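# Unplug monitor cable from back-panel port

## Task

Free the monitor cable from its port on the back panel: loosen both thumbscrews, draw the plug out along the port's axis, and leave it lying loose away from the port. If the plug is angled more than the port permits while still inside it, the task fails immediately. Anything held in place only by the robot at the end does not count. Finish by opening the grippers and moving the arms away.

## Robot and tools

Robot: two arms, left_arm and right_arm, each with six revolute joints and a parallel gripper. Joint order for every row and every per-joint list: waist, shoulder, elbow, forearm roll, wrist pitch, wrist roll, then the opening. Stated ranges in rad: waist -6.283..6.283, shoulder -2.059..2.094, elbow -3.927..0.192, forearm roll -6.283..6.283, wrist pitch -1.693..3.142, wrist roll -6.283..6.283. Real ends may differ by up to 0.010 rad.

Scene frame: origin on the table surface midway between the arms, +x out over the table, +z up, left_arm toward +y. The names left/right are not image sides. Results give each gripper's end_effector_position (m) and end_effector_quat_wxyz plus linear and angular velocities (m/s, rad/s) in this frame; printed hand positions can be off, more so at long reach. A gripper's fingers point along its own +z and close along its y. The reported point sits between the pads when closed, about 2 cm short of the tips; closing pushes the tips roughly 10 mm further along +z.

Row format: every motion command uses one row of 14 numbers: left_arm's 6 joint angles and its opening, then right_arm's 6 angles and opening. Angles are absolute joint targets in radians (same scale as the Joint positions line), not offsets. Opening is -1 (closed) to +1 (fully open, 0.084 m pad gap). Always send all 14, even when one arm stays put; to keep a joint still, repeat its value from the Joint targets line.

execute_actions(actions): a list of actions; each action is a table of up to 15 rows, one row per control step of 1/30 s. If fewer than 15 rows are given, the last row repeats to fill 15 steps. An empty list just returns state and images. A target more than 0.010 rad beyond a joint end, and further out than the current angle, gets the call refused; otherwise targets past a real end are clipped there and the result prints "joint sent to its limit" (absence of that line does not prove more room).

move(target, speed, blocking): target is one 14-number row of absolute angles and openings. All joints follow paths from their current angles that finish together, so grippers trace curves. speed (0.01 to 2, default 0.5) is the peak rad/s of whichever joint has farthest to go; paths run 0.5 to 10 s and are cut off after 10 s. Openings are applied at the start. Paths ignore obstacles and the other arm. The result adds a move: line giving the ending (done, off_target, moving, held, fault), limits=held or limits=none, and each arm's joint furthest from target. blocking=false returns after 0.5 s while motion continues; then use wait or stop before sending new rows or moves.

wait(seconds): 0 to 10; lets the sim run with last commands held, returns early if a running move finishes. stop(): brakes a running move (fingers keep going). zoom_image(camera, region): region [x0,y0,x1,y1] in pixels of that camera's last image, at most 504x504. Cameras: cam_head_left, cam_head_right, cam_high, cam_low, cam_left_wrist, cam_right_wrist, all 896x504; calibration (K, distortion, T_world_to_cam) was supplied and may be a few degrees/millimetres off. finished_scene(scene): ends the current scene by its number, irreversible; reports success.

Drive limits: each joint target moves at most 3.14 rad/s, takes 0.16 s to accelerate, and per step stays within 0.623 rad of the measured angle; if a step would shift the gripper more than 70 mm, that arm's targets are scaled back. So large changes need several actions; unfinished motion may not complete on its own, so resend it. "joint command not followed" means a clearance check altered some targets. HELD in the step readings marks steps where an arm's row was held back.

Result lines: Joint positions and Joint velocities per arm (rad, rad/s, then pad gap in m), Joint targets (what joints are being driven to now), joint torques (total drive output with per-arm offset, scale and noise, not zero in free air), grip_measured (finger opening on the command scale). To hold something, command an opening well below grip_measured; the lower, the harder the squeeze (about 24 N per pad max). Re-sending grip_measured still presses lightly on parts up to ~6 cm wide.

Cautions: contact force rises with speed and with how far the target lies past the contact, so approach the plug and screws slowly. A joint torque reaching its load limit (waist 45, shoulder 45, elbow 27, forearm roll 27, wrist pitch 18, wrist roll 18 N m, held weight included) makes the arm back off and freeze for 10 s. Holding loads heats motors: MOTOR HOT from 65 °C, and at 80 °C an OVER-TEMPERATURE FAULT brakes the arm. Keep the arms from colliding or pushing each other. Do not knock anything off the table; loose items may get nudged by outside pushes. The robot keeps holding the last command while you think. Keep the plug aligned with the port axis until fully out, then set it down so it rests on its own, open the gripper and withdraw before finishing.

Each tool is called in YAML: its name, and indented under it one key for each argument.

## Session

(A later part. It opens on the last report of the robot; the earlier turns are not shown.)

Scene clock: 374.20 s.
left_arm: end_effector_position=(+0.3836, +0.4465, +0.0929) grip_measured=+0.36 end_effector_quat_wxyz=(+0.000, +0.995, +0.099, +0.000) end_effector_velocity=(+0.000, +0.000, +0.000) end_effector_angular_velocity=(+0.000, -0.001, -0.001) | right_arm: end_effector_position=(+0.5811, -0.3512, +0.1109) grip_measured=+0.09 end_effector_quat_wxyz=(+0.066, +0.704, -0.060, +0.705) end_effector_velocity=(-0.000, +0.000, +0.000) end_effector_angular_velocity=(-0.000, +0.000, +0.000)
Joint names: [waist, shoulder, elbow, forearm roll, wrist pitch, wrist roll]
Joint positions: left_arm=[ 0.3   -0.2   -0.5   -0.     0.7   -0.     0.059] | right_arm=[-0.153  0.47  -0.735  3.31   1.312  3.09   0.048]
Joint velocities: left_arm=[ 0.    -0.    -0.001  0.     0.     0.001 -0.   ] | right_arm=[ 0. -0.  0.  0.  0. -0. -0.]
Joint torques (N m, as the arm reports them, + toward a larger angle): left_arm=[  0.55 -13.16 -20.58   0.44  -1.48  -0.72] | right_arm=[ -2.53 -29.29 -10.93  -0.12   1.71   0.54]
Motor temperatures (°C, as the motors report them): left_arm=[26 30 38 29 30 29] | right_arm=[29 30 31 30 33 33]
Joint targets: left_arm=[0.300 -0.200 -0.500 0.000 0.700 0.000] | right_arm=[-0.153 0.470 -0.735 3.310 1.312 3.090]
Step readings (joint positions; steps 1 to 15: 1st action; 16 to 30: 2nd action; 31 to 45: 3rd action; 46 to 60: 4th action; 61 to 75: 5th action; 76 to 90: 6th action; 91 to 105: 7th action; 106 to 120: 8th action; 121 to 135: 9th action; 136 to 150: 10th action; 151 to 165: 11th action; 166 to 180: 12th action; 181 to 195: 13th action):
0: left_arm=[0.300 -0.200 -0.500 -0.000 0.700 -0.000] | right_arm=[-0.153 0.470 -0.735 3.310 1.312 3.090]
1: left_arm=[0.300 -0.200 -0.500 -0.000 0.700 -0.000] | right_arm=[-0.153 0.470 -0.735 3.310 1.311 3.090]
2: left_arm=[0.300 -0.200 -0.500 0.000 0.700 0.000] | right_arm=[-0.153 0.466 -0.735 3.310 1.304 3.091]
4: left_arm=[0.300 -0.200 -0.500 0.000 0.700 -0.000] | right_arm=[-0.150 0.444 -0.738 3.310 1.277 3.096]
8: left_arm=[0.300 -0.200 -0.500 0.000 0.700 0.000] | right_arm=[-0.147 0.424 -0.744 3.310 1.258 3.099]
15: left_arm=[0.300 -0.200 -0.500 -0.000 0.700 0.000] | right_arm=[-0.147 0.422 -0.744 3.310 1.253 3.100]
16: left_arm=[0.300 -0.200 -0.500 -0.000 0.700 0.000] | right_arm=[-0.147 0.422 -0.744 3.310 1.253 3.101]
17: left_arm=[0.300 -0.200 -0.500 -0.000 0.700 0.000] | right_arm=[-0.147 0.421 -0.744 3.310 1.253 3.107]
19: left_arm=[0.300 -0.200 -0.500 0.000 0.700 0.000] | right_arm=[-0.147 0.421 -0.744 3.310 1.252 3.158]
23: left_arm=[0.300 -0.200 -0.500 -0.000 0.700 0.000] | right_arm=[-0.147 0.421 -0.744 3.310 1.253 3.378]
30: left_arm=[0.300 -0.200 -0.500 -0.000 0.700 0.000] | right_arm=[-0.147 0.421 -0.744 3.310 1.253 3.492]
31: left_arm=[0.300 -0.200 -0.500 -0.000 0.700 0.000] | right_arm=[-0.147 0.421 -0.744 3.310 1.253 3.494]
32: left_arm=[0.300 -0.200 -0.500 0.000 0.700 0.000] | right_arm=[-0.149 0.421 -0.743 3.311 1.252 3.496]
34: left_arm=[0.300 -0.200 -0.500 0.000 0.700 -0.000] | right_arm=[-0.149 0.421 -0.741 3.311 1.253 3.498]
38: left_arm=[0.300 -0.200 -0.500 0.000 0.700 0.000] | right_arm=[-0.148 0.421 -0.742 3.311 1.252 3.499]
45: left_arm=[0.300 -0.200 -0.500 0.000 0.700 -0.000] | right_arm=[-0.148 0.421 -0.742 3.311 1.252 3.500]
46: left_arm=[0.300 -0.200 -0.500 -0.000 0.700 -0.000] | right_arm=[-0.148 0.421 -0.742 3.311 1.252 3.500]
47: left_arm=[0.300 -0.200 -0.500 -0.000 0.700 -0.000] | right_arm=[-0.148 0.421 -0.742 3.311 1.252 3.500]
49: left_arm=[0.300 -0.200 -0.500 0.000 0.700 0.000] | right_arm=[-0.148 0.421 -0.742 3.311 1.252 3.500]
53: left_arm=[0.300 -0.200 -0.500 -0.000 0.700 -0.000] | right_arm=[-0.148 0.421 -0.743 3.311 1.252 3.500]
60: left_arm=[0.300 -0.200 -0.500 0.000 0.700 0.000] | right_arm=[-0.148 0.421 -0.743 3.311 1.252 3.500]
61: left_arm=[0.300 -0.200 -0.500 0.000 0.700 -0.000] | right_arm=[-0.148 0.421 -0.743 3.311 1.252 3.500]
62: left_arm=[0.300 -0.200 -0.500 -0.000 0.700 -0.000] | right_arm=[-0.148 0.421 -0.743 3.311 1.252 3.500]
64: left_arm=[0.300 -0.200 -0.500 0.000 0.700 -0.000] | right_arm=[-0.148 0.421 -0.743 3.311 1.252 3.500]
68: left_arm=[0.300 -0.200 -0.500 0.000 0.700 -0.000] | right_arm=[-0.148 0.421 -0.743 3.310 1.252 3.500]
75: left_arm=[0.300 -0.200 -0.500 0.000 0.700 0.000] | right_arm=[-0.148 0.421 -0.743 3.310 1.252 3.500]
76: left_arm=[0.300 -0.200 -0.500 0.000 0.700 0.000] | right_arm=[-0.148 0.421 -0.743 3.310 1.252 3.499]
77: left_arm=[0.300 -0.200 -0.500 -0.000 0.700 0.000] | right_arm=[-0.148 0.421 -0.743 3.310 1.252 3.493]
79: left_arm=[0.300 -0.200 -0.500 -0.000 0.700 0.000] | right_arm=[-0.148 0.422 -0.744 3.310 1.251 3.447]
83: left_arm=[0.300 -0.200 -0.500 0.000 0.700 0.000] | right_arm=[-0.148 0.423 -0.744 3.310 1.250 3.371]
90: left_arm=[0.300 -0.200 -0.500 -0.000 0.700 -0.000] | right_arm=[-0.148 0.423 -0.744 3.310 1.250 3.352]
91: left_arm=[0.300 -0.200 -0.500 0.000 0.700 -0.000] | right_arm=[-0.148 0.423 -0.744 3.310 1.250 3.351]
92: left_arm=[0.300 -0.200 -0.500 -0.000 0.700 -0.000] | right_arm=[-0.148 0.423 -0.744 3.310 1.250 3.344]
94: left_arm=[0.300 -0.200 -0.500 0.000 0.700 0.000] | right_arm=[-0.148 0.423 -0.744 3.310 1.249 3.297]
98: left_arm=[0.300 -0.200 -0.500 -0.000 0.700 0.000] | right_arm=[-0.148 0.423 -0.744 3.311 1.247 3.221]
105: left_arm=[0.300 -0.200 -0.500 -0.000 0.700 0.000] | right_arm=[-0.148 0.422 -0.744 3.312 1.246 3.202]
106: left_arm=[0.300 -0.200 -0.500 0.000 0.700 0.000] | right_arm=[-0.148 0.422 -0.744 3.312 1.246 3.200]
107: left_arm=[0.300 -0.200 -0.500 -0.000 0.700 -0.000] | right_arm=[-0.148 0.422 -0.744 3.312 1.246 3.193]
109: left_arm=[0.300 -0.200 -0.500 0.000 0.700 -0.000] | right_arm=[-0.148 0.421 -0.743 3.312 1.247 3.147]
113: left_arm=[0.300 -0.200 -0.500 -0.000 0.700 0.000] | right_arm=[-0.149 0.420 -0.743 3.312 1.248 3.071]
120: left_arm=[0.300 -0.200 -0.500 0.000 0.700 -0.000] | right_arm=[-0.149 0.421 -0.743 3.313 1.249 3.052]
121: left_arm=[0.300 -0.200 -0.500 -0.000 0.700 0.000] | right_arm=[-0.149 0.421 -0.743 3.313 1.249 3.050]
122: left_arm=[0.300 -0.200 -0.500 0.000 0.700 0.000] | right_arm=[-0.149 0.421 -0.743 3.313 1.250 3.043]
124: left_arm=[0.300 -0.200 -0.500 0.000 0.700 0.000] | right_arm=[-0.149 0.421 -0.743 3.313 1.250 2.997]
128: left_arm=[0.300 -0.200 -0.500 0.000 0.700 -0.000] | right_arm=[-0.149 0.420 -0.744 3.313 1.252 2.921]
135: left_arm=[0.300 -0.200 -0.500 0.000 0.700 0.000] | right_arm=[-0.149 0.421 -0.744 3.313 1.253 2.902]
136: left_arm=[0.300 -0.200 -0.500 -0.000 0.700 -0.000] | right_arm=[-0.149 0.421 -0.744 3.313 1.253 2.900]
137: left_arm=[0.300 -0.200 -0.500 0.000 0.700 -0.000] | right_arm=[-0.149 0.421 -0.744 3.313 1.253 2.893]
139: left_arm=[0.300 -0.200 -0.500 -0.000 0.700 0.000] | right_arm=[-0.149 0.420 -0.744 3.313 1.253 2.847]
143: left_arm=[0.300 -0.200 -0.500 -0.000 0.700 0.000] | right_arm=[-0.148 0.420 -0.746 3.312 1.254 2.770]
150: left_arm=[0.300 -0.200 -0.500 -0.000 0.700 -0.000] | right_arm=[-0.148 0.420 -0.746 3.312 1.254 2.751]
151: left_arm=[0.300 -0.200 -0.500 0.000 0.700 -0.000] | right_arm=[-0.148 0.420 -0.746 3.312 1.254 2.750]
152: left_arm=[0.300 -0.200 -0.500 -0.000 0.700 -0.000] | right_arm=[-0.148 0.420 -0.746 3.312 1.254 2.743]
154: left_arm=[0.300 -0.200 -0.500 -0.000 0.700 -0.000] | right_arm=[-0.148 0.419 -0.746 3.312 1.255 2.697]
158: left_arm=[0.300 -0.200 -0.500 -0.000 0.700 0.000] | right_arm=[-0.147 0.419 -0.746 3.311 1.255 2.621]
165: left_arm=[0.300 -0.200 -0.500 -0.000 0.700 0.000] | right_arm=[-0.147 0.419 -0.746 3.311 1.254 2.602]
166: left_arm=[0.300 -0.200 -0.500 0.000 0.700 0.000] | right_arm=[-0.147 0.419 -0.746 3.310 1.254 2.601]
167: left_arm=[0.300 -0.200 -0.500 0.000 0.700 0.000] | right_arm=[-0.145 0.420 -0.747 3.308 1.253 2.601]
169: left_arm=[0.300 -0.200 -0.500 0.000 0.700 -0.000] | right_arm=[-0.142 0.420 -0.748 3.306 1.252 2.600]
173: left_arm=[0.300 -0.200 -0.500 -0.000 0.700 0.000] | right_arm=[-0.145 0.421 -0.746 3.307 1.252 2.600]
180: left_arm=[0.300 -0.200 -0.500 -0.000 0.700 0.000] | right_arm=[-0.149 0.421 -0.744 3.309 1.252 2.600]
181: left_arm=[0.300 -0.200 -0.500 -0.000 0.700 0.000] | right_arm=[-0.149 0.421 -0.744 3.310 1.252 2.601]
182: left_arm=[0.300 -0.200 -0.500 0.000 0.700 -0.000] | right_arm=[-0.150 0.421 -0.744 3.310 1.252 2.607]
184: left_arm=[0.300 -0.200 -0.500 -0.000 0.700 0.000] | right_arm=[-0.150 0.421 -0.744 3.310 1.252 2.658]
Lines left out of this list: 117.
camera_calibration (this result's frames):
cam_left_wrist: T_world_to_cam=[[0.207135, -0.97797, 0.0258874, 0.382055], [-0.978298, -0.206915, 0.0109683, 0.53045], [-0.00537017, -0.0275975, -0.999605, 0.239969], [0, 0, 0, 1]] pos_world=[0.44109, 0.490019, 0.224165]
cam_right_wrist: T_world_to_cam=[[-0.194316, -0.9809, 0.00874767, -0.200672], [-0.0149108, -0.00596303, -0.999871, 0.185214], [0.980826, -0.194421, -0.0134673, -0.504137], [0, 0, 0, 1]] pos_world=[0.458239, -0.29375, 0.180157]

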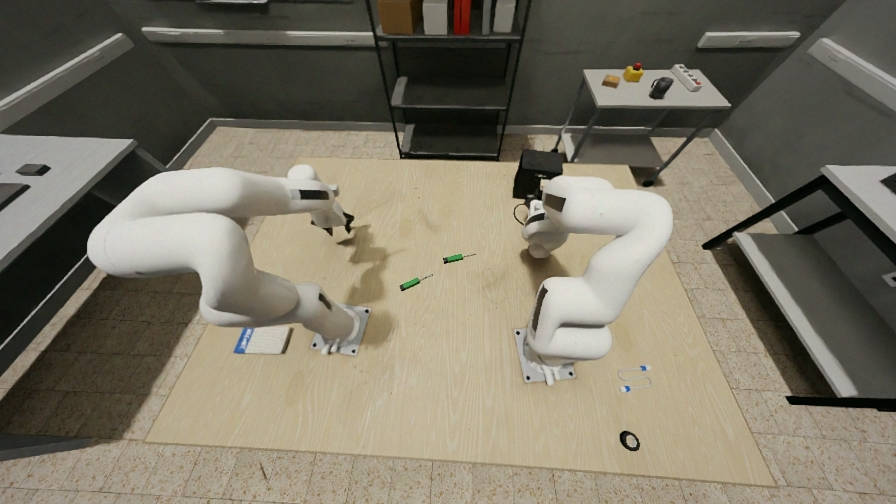

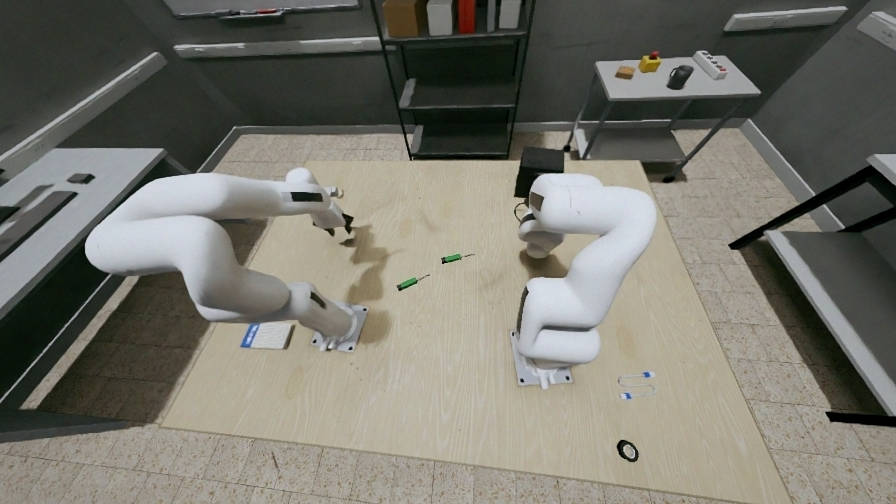

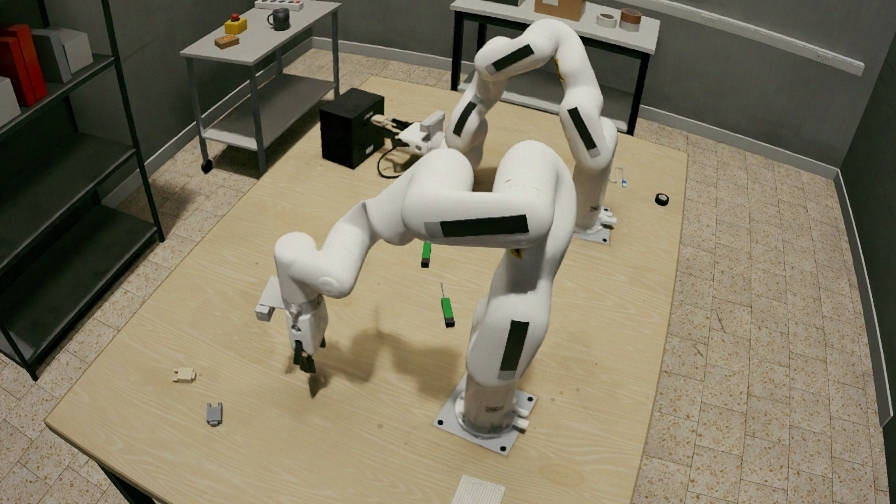

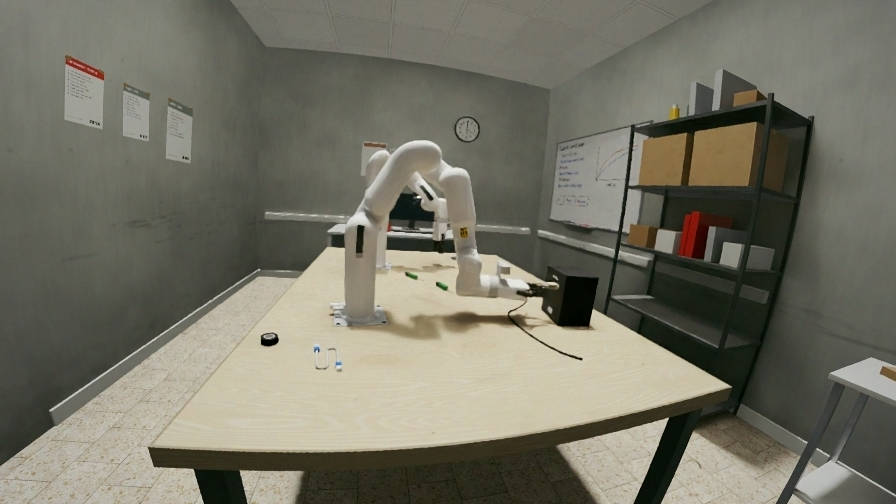

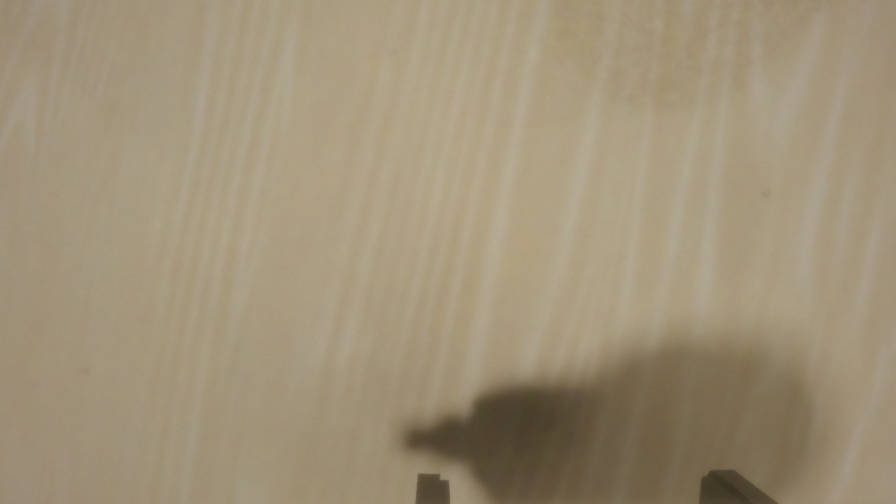

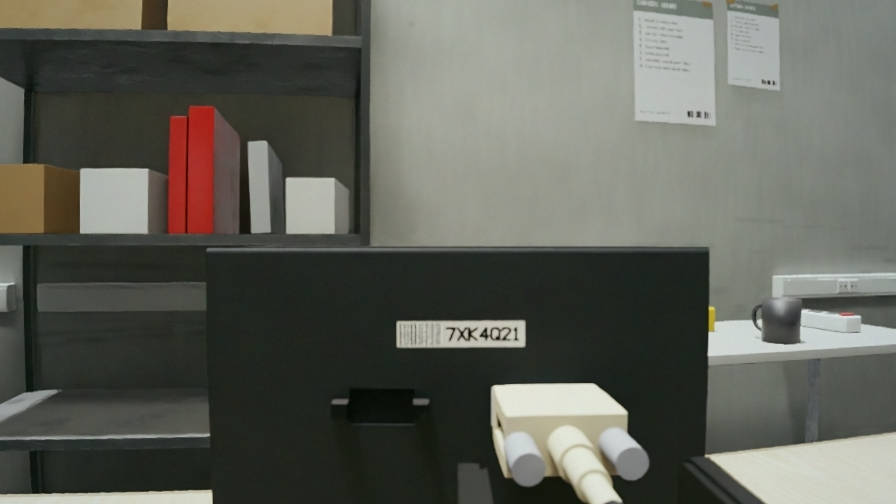

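move:
  target: [0.3,-0.2,-0.5,0,0.7,0,0.37,-0.16,0.35,-0.62,3.30,1.30,3.09,0.1]
  speed: 0.3

move:
  target: [0.3,-0.2,-0.5,0,0.7,0,0.37,-0.21,0.354,-0.618,3.245,1.308,1.84,-0.5]
  speed: 1

move:
  target: [0.3,-0.2,-0.5,0,0.7,0,0.37,-0.2195,0.4225,-0.7305,3.237,1.263,1.84,-0.5]
  speed: 0.15

move:
  target: [0.3,-0.2,-0.5,0,0.7,0,0.37,-0.2195,0.4225,-0.7305,3.237,1.263,1.84,-1]

Scene clock: 392.70 s.
left_arm: end_effector_position=(+0.3836, +0.4465, +0.0929) grip_measured=+0.36 end_effector_quat_wxyz=(+0.000, +0.995, +0.099, +0.000) end_effector_velocity=(+0.000, +0.001, +0.000) end_effector_angular_velocity=(+0.001, -0.000, +0.001) | right_arm: end_effector_position=(+0.5536, -0.3522, +0.1294) grip_measured=+0.09 end_effector_quat_wxyz=(+0.065, +0.706, -0.059, +0.703) end_effector_velocity=(-0.001, +0.000, +0.000) end_effector_angular_velocity=(-0.001, -0.000, +0.000)
Joint names: [waist, shoulder, elbow, forearm roll, wrist pitch, wrist roll]
Joint positions: left_arm=[ 0.3   -0.2   -0.5   -0.     0.7   -0.     0.059] | right_arm=[-0.16   0.35  -0.62   3.3    1.3    3.09   0.048]
Joint velocities: left_arm=[ 0.001  0.    -0.     0.001 -0.    -0.    -0.   ] | right_arm=[ 0.    -0.003  0.003 -0.     0.    -0.001 -0.   ]
Joint torques (N m, as the arm reports them, + toward a larger angle): left_arm=[  0.75 -12.29 -21.09   0.08  -1.64  -0.46] | right_arm=[ -1.99 -26.98 -10.91  -0.18   1.55   0.42]
Motor temperatures (°C, as the motors report them): left_arm=[26 30 38 29 30 29] | right_arm=[29 30 31 30 33 33]
Joint targets: left_arm=[0.300 -0.200 -0.500 0.000 0.700 0.000] | right_arm=[-0.160 0.350 -0.620 3.300 1.300 3.090]
move: done; limits=none; left_arm: farthest joint: the waist, 0.000 radians from its target (0.000 radians at the start); right_arm: farthest joint: the waist, 0.000 radians from its target (0.007 radians at the start)
camera_calibration (this result's frames):
cam_left_wrist: T_world_to_cam=[[0.207136, -0.97797, 0.0258874, 0.382055], [-0.978298, -0.206915, 0.0109682, 0.530451], [-0.00537007, -0.0275975, -0.999605, 0.239969], [0, 0, 0, 1]] pos_world=[0.44109, 0.490019, 0.224165]
cam_right_wrist: T_world_to_cam=[[-0.19116, -0.981501, 0.0107032, -0.209395], [-0.0218902, -0.0066387, -0.999738, 0.206903], [0.981315, -0.191344, -0.0202162, -0.47537], [0, 0, 0, 1]] pos_world=[0.430989, -0.295107, 0.19948]

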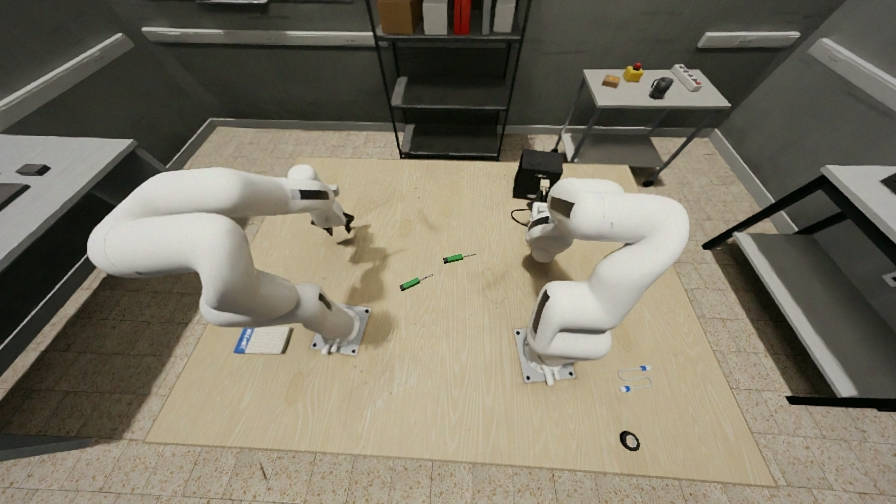

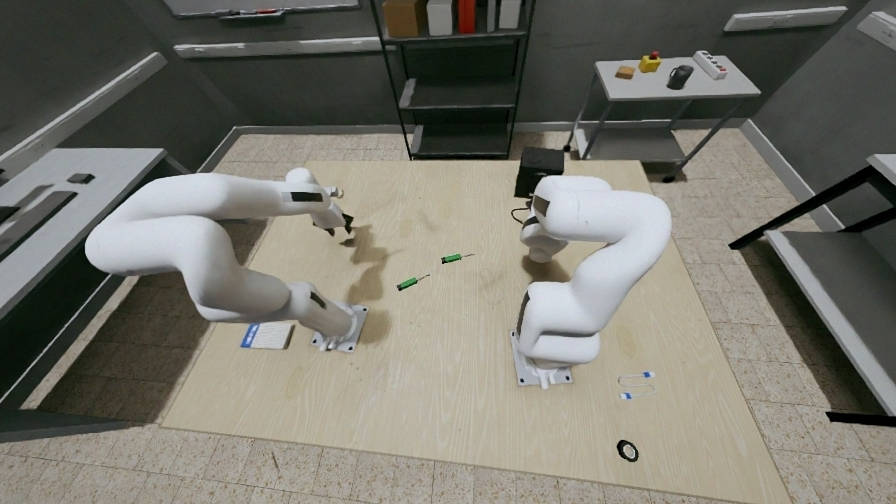

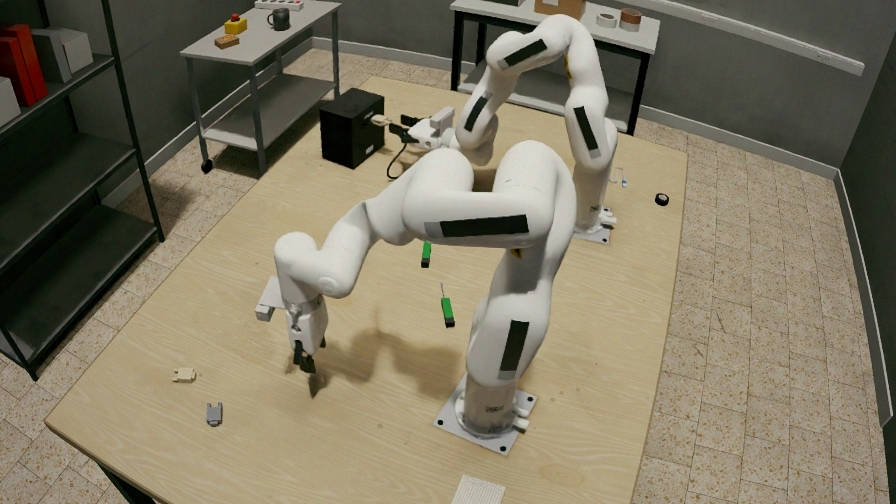

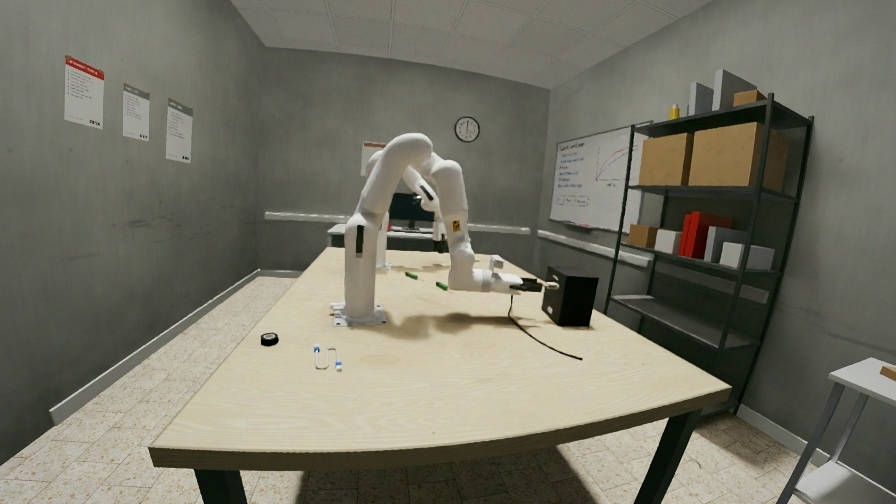

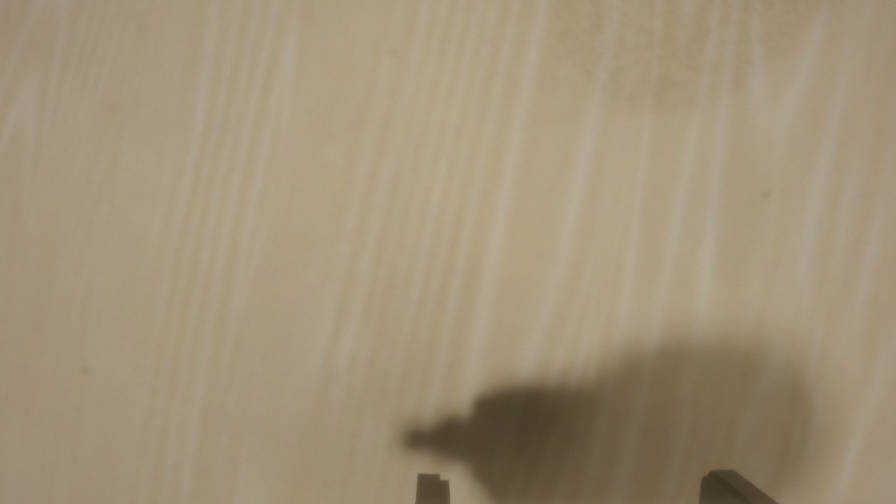

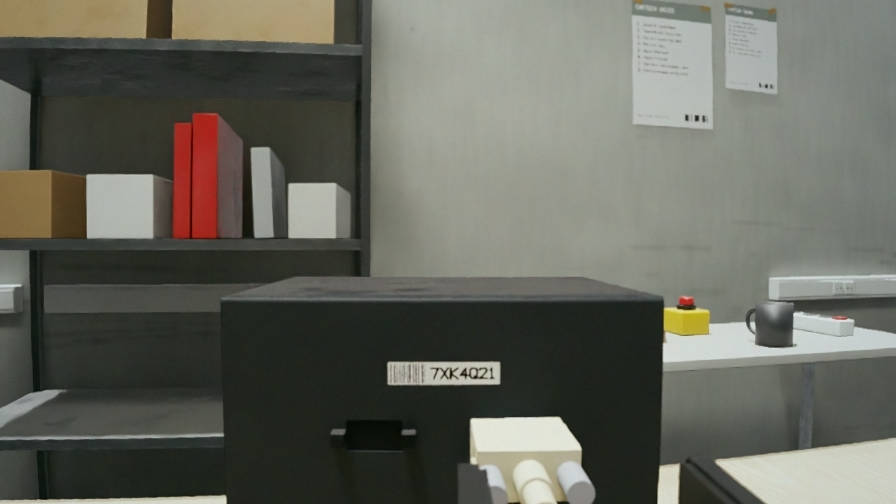

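Scene clock: 394.67 s.
left_arm: end_effector_position=(+0.3836, +0.4465, +0.0929) grip_measured=+0.36 end_effector_quat_wxyz=(+0.000, +0.995, +0.099, +0.000) end_effector_velocity=(+0.001, +0.000, +0.001) end_effector_angular_velocity=(+0.001, -0.003, -0.000) | right_arm: end_effector_position=(+0.5521, -0.3683, +0.1290) grip_measured=-0.52 end_effector_quat_wxyz=(+0.468, +0.603, +0.370, +0.530) end_effector_velocity=(-0.000, +0.000, -0.000) end_effector_angular_velocity=(-0.002, +0.001, +0.001)
Joint names: [waist, shoulder, elbow, forearm roll, wrist pitch, wrist roll]
Joint positions: left_arm=[ 0.3   -0.2   -0.5   -0.     0.7    0.     0.059] | right_arm=[-0.21   0.354 -0.618  3.245  1.308  1.84   0.021]
Joint velocities: left_arm=[-0.    -0.001 -0.001  0.    -0.     0.     0.   ] | right_arm=[ 0.001  0.     0.    -0.     0.    -0.002  0.   ]
Joint torques (N m, as the arm reports them, + toward a larger angle): left_arm=[  1.16 -12.4  -20.97   0.34  -1.49  -0.81] | right_arm=[ -2.72 -27.07 -10.9    0.11   1.54   0.58]
Motor temperatures (°C, as the motors report them): left_arm=[26 30 38 29 30 29] | right_arm=[29 30 31 30 33 33]
Joint targets: left_arm=[0.300 -0.200 -0.500 0.000 0.700 0.000] | right_arm=[-0.210 0.354 -0.618 3.245 1.308 1.840]
move: done; limits=none; left_arm: farthest joint: the waist, 0.000 radians from its target (0.000 radians at the start); right_arm: farthest joint: the waist, 0.000 radians from its target (0.050 radians at the start)
camera_calibration (this result's frames):
cam_left_wrist: T_world_to_cam=[[0.207136, -0.97797, 0.0258875, 0.382055], [-0.978298, -0.206915, 0.010968, 0.530451], [-0.00536983, -0.0275975, -0.999605, 0.239969], [0, 0, 0, 1]] pos_world=[0.44109, 0.490019, 0.224165]
cam_right_wrist: T_world_to_cam=[[-0.0664075, -0.283761, 0.956593, -0.159424], [-0.180999, -0.939378, -0.291219, -0.14077], [0.981239, -0.192482, 0.0110212, -0.481453], [0, 0, 0, 1]] pos_world=[0.436354, -0.270146, 0.116815]

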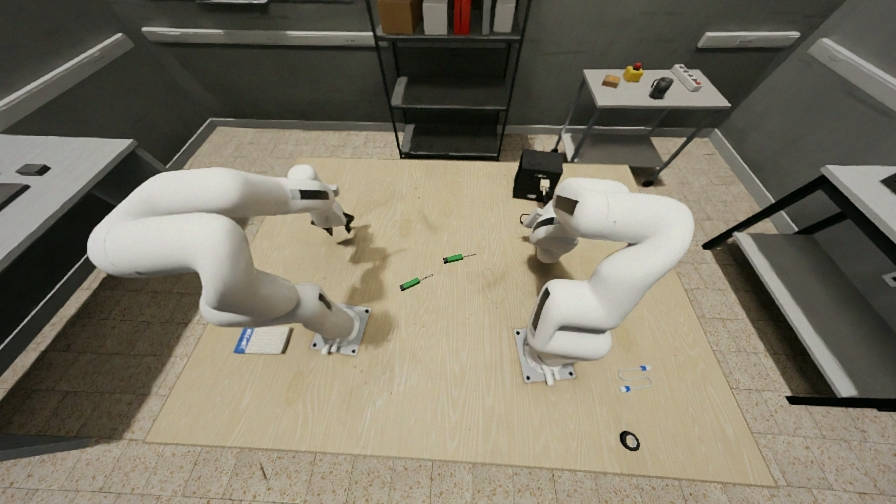

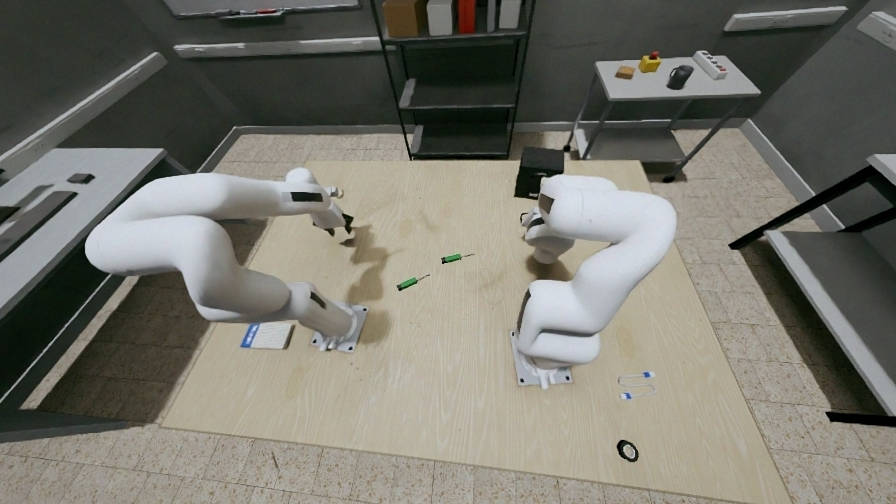

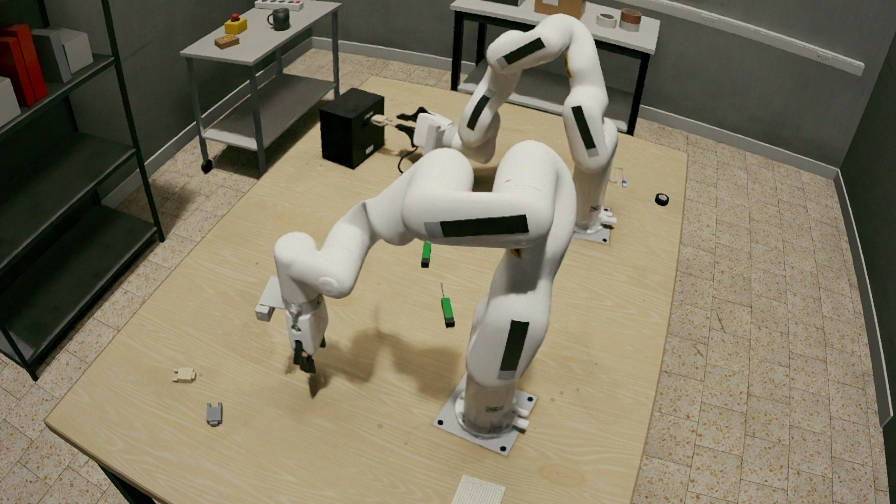

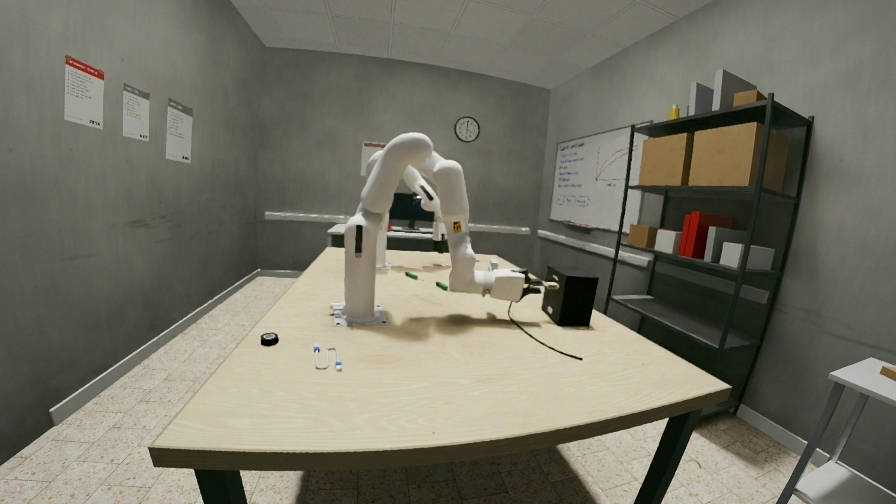

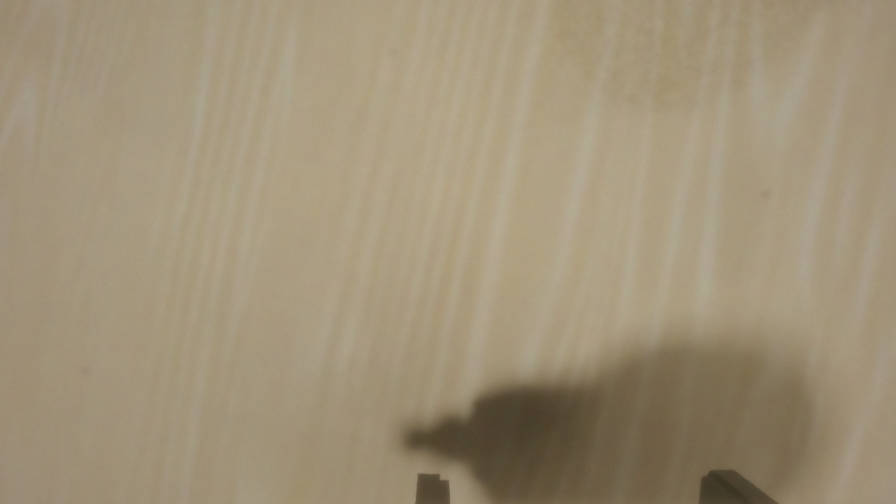

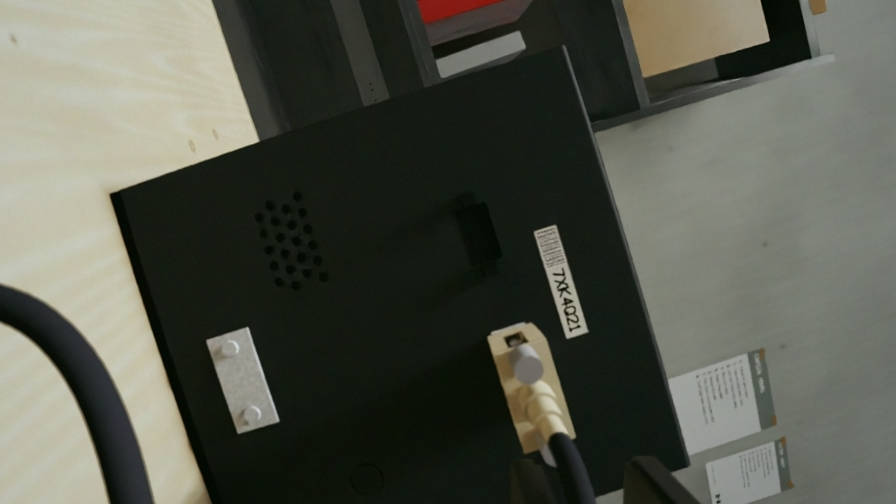

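Scene clock: 395.83 s.
left_arm: end_effector_position=(+0.3836, +0.4465, +0.0929) grip_measured=+0.36 end_effector_quat_wxyz=(+0.000, +0.995, +0.099, +0.000) end_effector_velocity=(-0.001, +0.000, -0.000) end_effector_angular_velocity=(-0.000, +0.001, +0.001) | right_arm: end_effector_position=(+0.5816, -0.3737, +0.1252) grip_measured=-0.52 end_effector_quat_wxyz=(+0.468, +0.604, +0.370, +0.530) end_effector_velocity=(+0.001, -0.001, +0.001) end_effector_angular_velocity=(-0.001, -0.002, -0.000)
Joint names: [waist, shoulder, elbow, forearm roll, wrist pitch, wrist roll]
Joint positions: left_arm=[ 0.3   -0.2   -0.5    0.     0.7    0.     0.059] | right_arm=[-0.219  0.422 -0.73   3.237  1.263  1.84   0.021]
Joint velocities: left_arm=[ 0.001 -0.001  0.001 -0.     0.    -0.    -0.   ] | right_arm=[-0.001  0.001 -0.004 -0.    -0.001 -0.001 -0.   ]
Joint torques (N m, as the arm reports them, + toward a larger angle): left_arm=[  0.56 -12.33 -21.24   0.37  -1.26  -0.58] | right_arm=[ -1.9  -30.92 -13.77   0.04   2.02   0.54]
Motor temperatures (°C, as the motors report them): left_arm=[26 30 38 29 30 29] | right_arm=[29 30 31 30 33 33]
Joint targets: left_arm=[0.300 -0.200 -0.500 0.000 0.700 0.000] | right_arm=[-0.220 0.422 -0.730 3.237 1.263 1.840]
move: done; limits=none; left_arm: farthest joint: the waist, 0.000 radians from its target (0.000 radians at the start); right_arm: farthest joint: the elbow, 0.001 radians from its target (0.112 radians at the start)
camera_calibration (this result's frames):
cam_left_wrist: T_world_to_cam=[[0.207135, -0.97797, 0.0258873, 0.382055], [-0.978298, -0.206914, 0.0109682, 0.53045], [-0.00537015, -0.0275974, -0.999605, 0.239969], [0, 0, 0, 1]] pos_world=[0.44109, 0.490019, 0.224165]
cam_right_wrist: T_world_to_cam=[[-0.065095, -0.285573, 0.956144, -0.156718], [-0.181857, -0.938735, -0.292754, -0.140652], [0.981168, -0.192938, 0.00917351, -0.511247], [0, 0, 0, 1]] pos_world=[0.465839, -0.275428, 0.113358]

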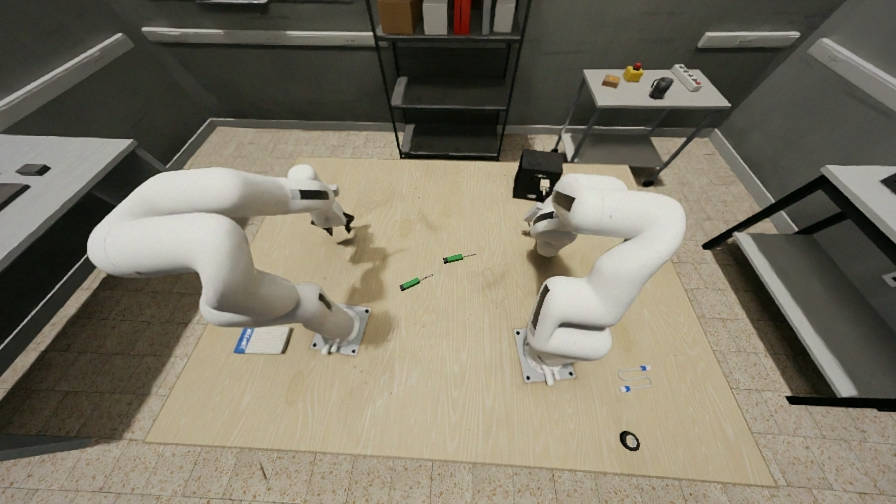

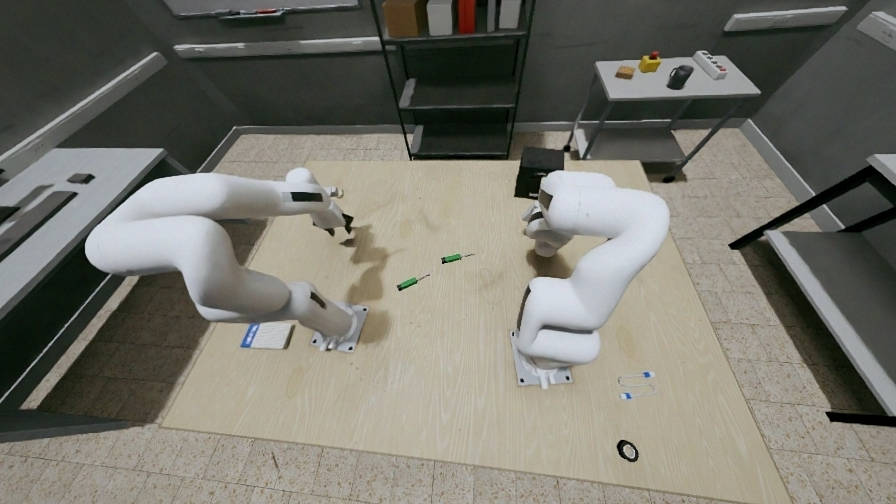

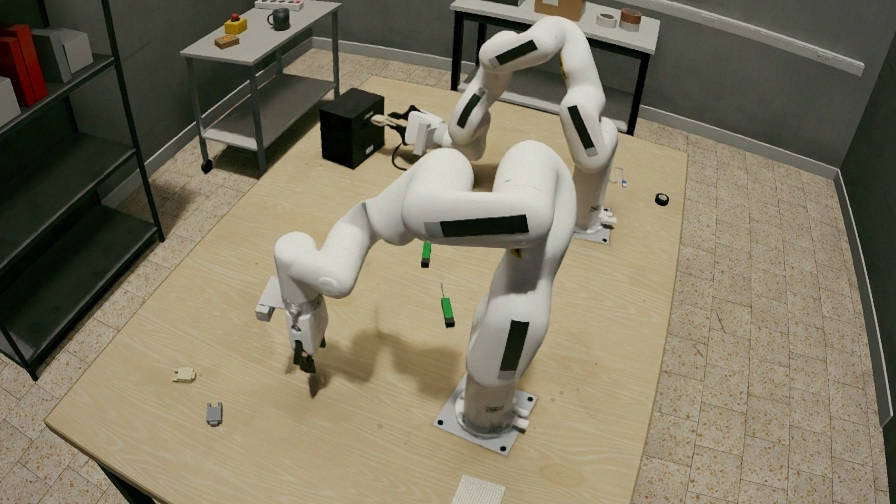

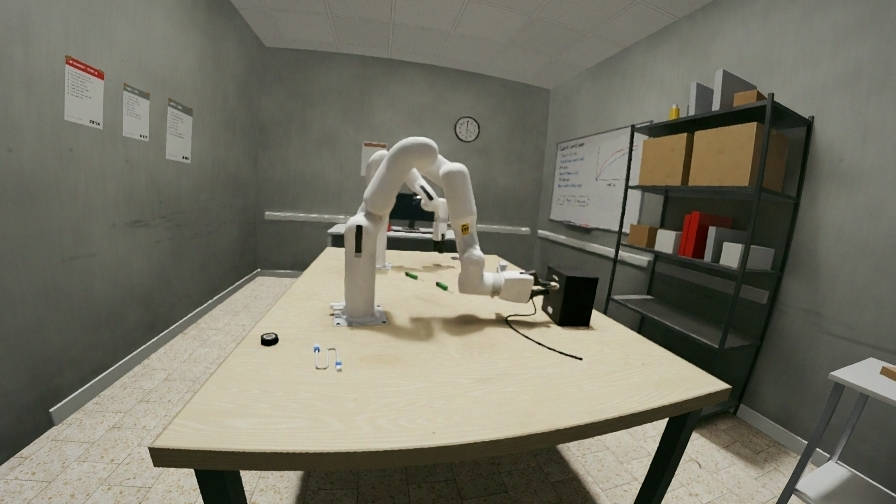

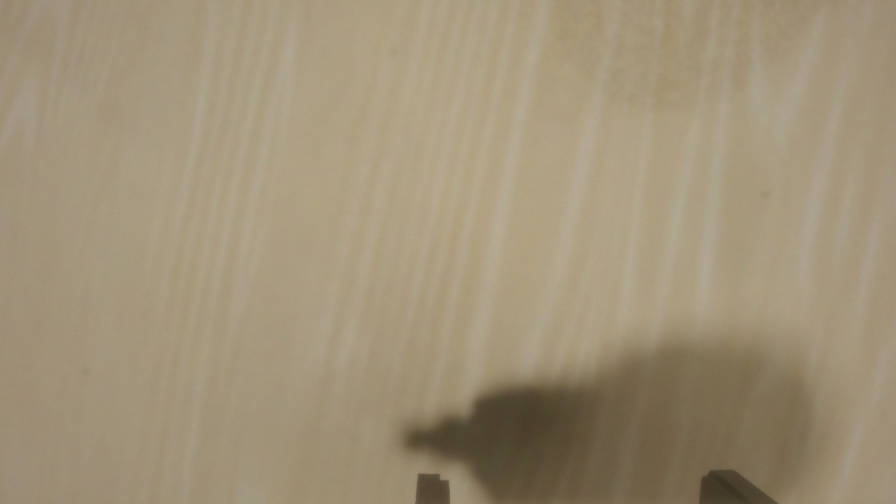

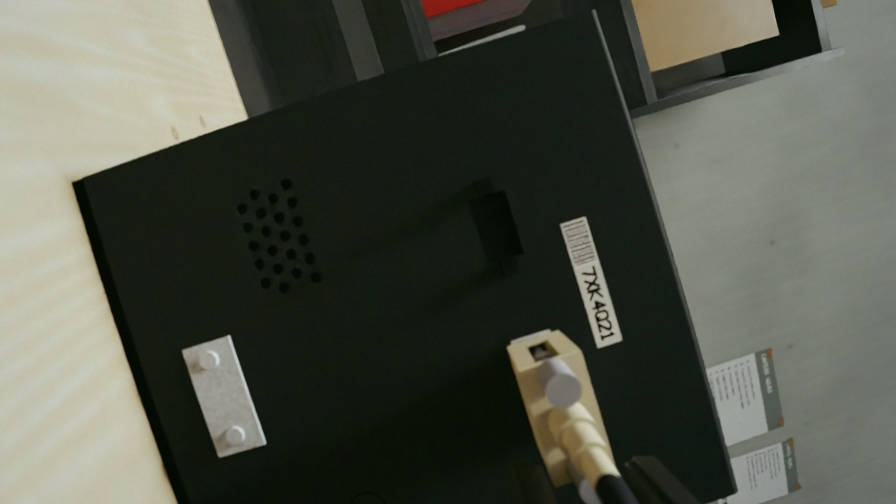

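Scene clock: 396.53 s.
left_arm: end_effector_position=(+0.3836, +0.4465, +0.0929) grip_measured=+0.36 end_effector_quat_wxyz=(+0.000, +0.995, +0.099, +0.000) end_effector_velocity=(+0.001, +0.000, +0.000) end_effector_angular_velocity=(+0.001, -0.001, -0.001) | right_arm: end_effector_position=(+0.5813, -0.3738, +0.1250) grip_measured=-0.84 end_effector_quat_wxyz=(+0.468, +0.604, +0.370, +0.529) end_effector_velocity=(+0.000, -0.001, +0.000) end_effector_angular_velocity=(+0.002, -0.001, -0.002)
Joint names: [waist, shoulder, elbow, forearm roll, wrist pitch, wrist roll]
Joint positions: left_arm=[ 0.3   -0.2   -0.5    0.     0.7   -0.     0.059] | right_arm=[-0.22   0.422 -0.729  3.237  1.263  1.84   0.007]
Joint velocities: left_arm=[-0.    -0.    -0.001  0.001 -0.     0.    -0.   ] | right_arm=[-0.001  0.    -0.001  0.001  0.     0.002  0.   ]
Joint torques (N m, as the arm reports them, + toward a larger angle): left_arm=[  1.03 -11.96 -20.89   0.53  -1.28  -0.61] | right_arm=[ -1.14 -27.   -21.3   -0.36   1.45   0.24]
Motor temperatures (°C, as the motors report them): left_arm=[26 30 38 29 30 29] | right_arm=[29 30 31 30 33 33]
Joint targets: left_arm=[0.300 -0.200 -0.500 0.000 0.700 0.000] | right_arm=[-0.220 0.422 -0.730 3.237 1.263 1.840]
move: done; limits=none; left_arm: farthest joint: the waist, 0.000 radians from its target (0.000 radians at the start); right_arm: farthest joint: the elbow, 0.001 radians from its target (0.001 radians at the start)
camera_calibration (this result's frames):
cam_left_wrist: T_world_to_cam=[[0.207136, -0.97797, 0.0258874, 0.382055], [-0.978298, -0.206915, 0.0109682, 0.530451], [-0.00537007, -0.0275975, -0.999605, 0.239969], [0, 0, 0, 1]] pos_world=[0.44109, 0.490019, 0.224165]
cam_right_wrist: T_world_to_cam=[[-0.0648838, -0.285637, 0.956139, -0.156769], [-0.182172, -0.938666, -0.29278, -0.140618], [0.981124, -0.193178, 0.00886917, -0.511021], [0, 0, 0, 1]] pos_world=[0.465586, -0.27549, 0.113255]

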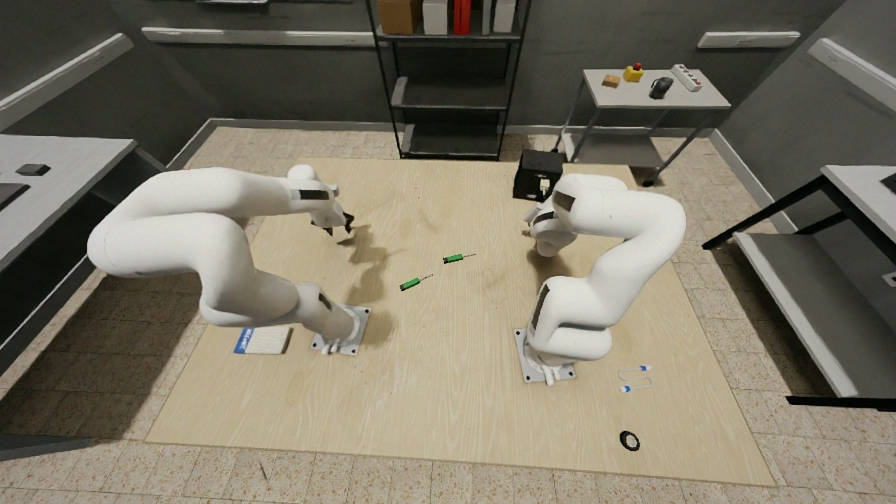

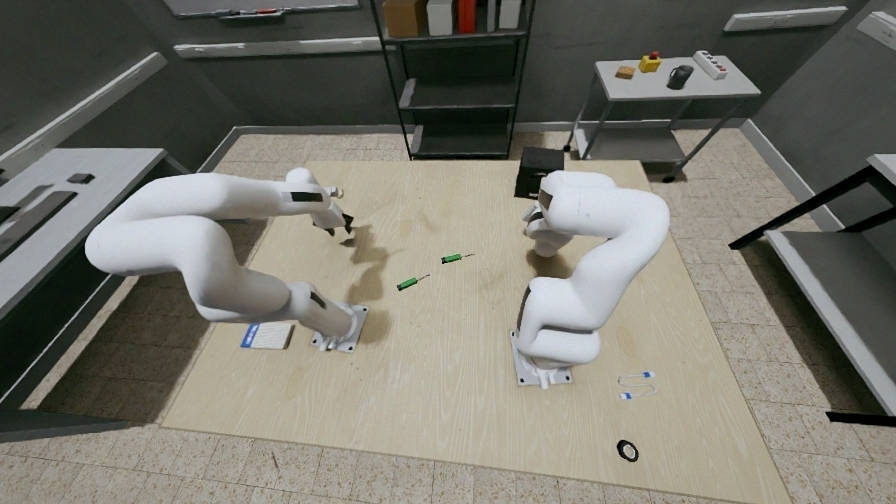

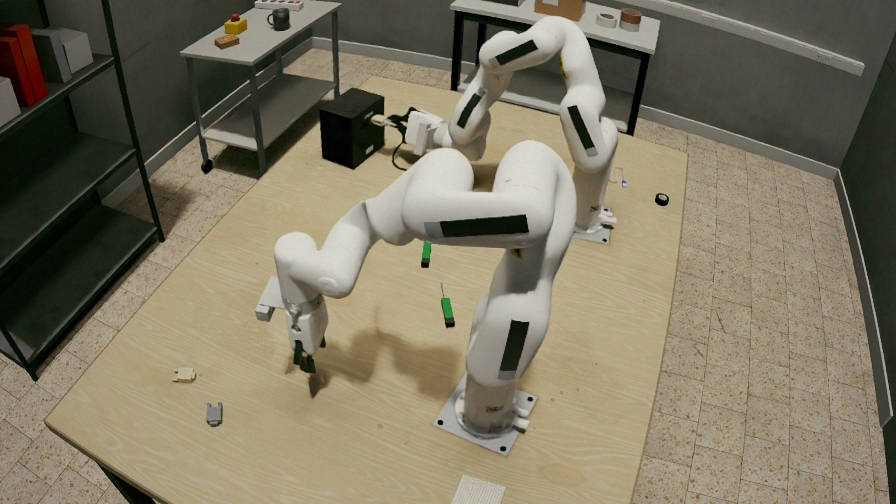

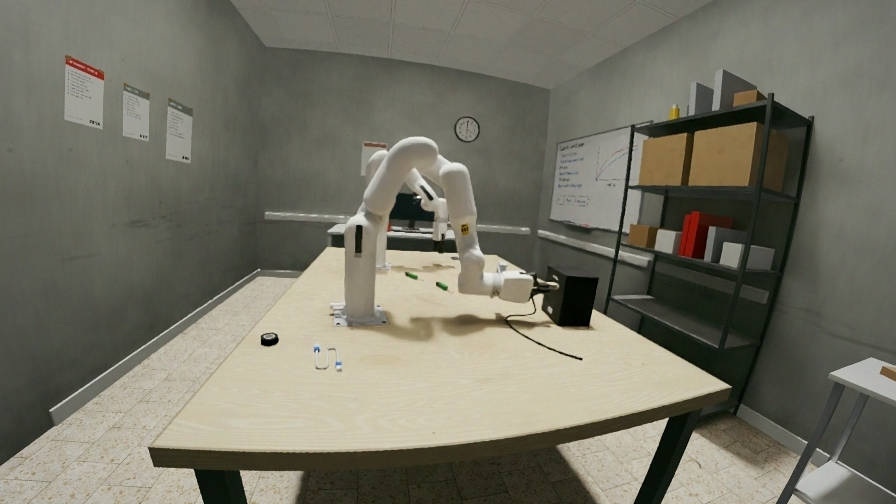

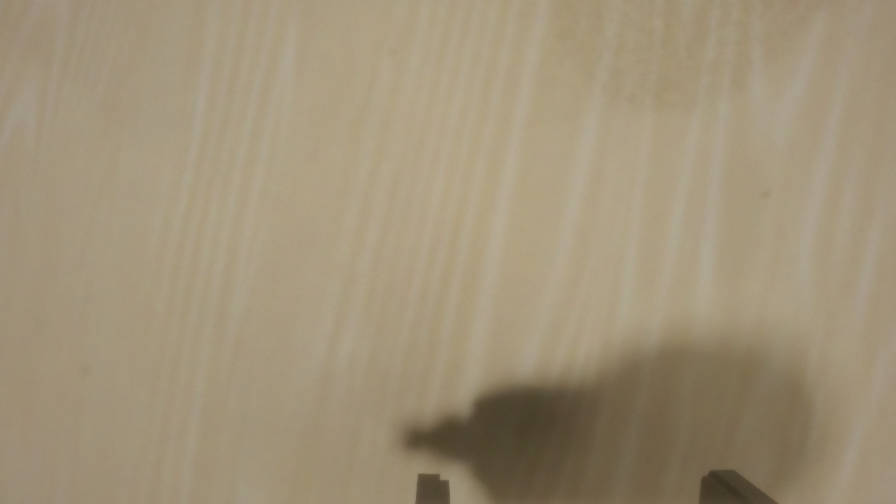

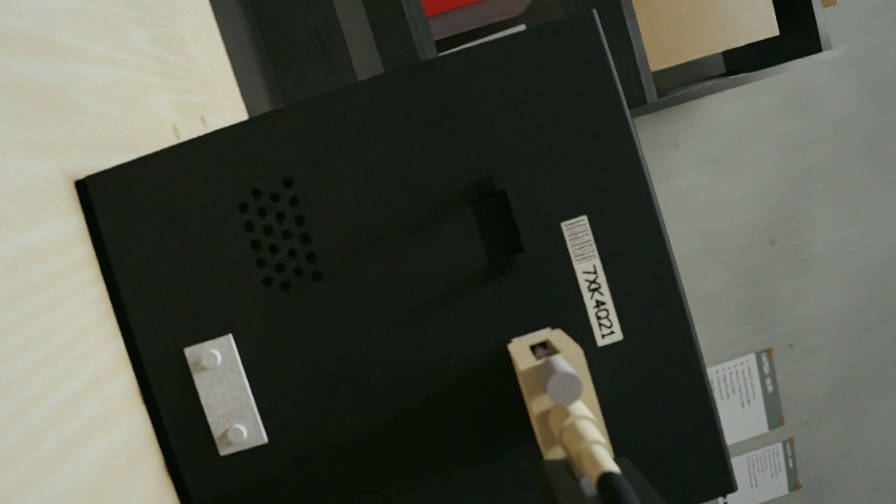

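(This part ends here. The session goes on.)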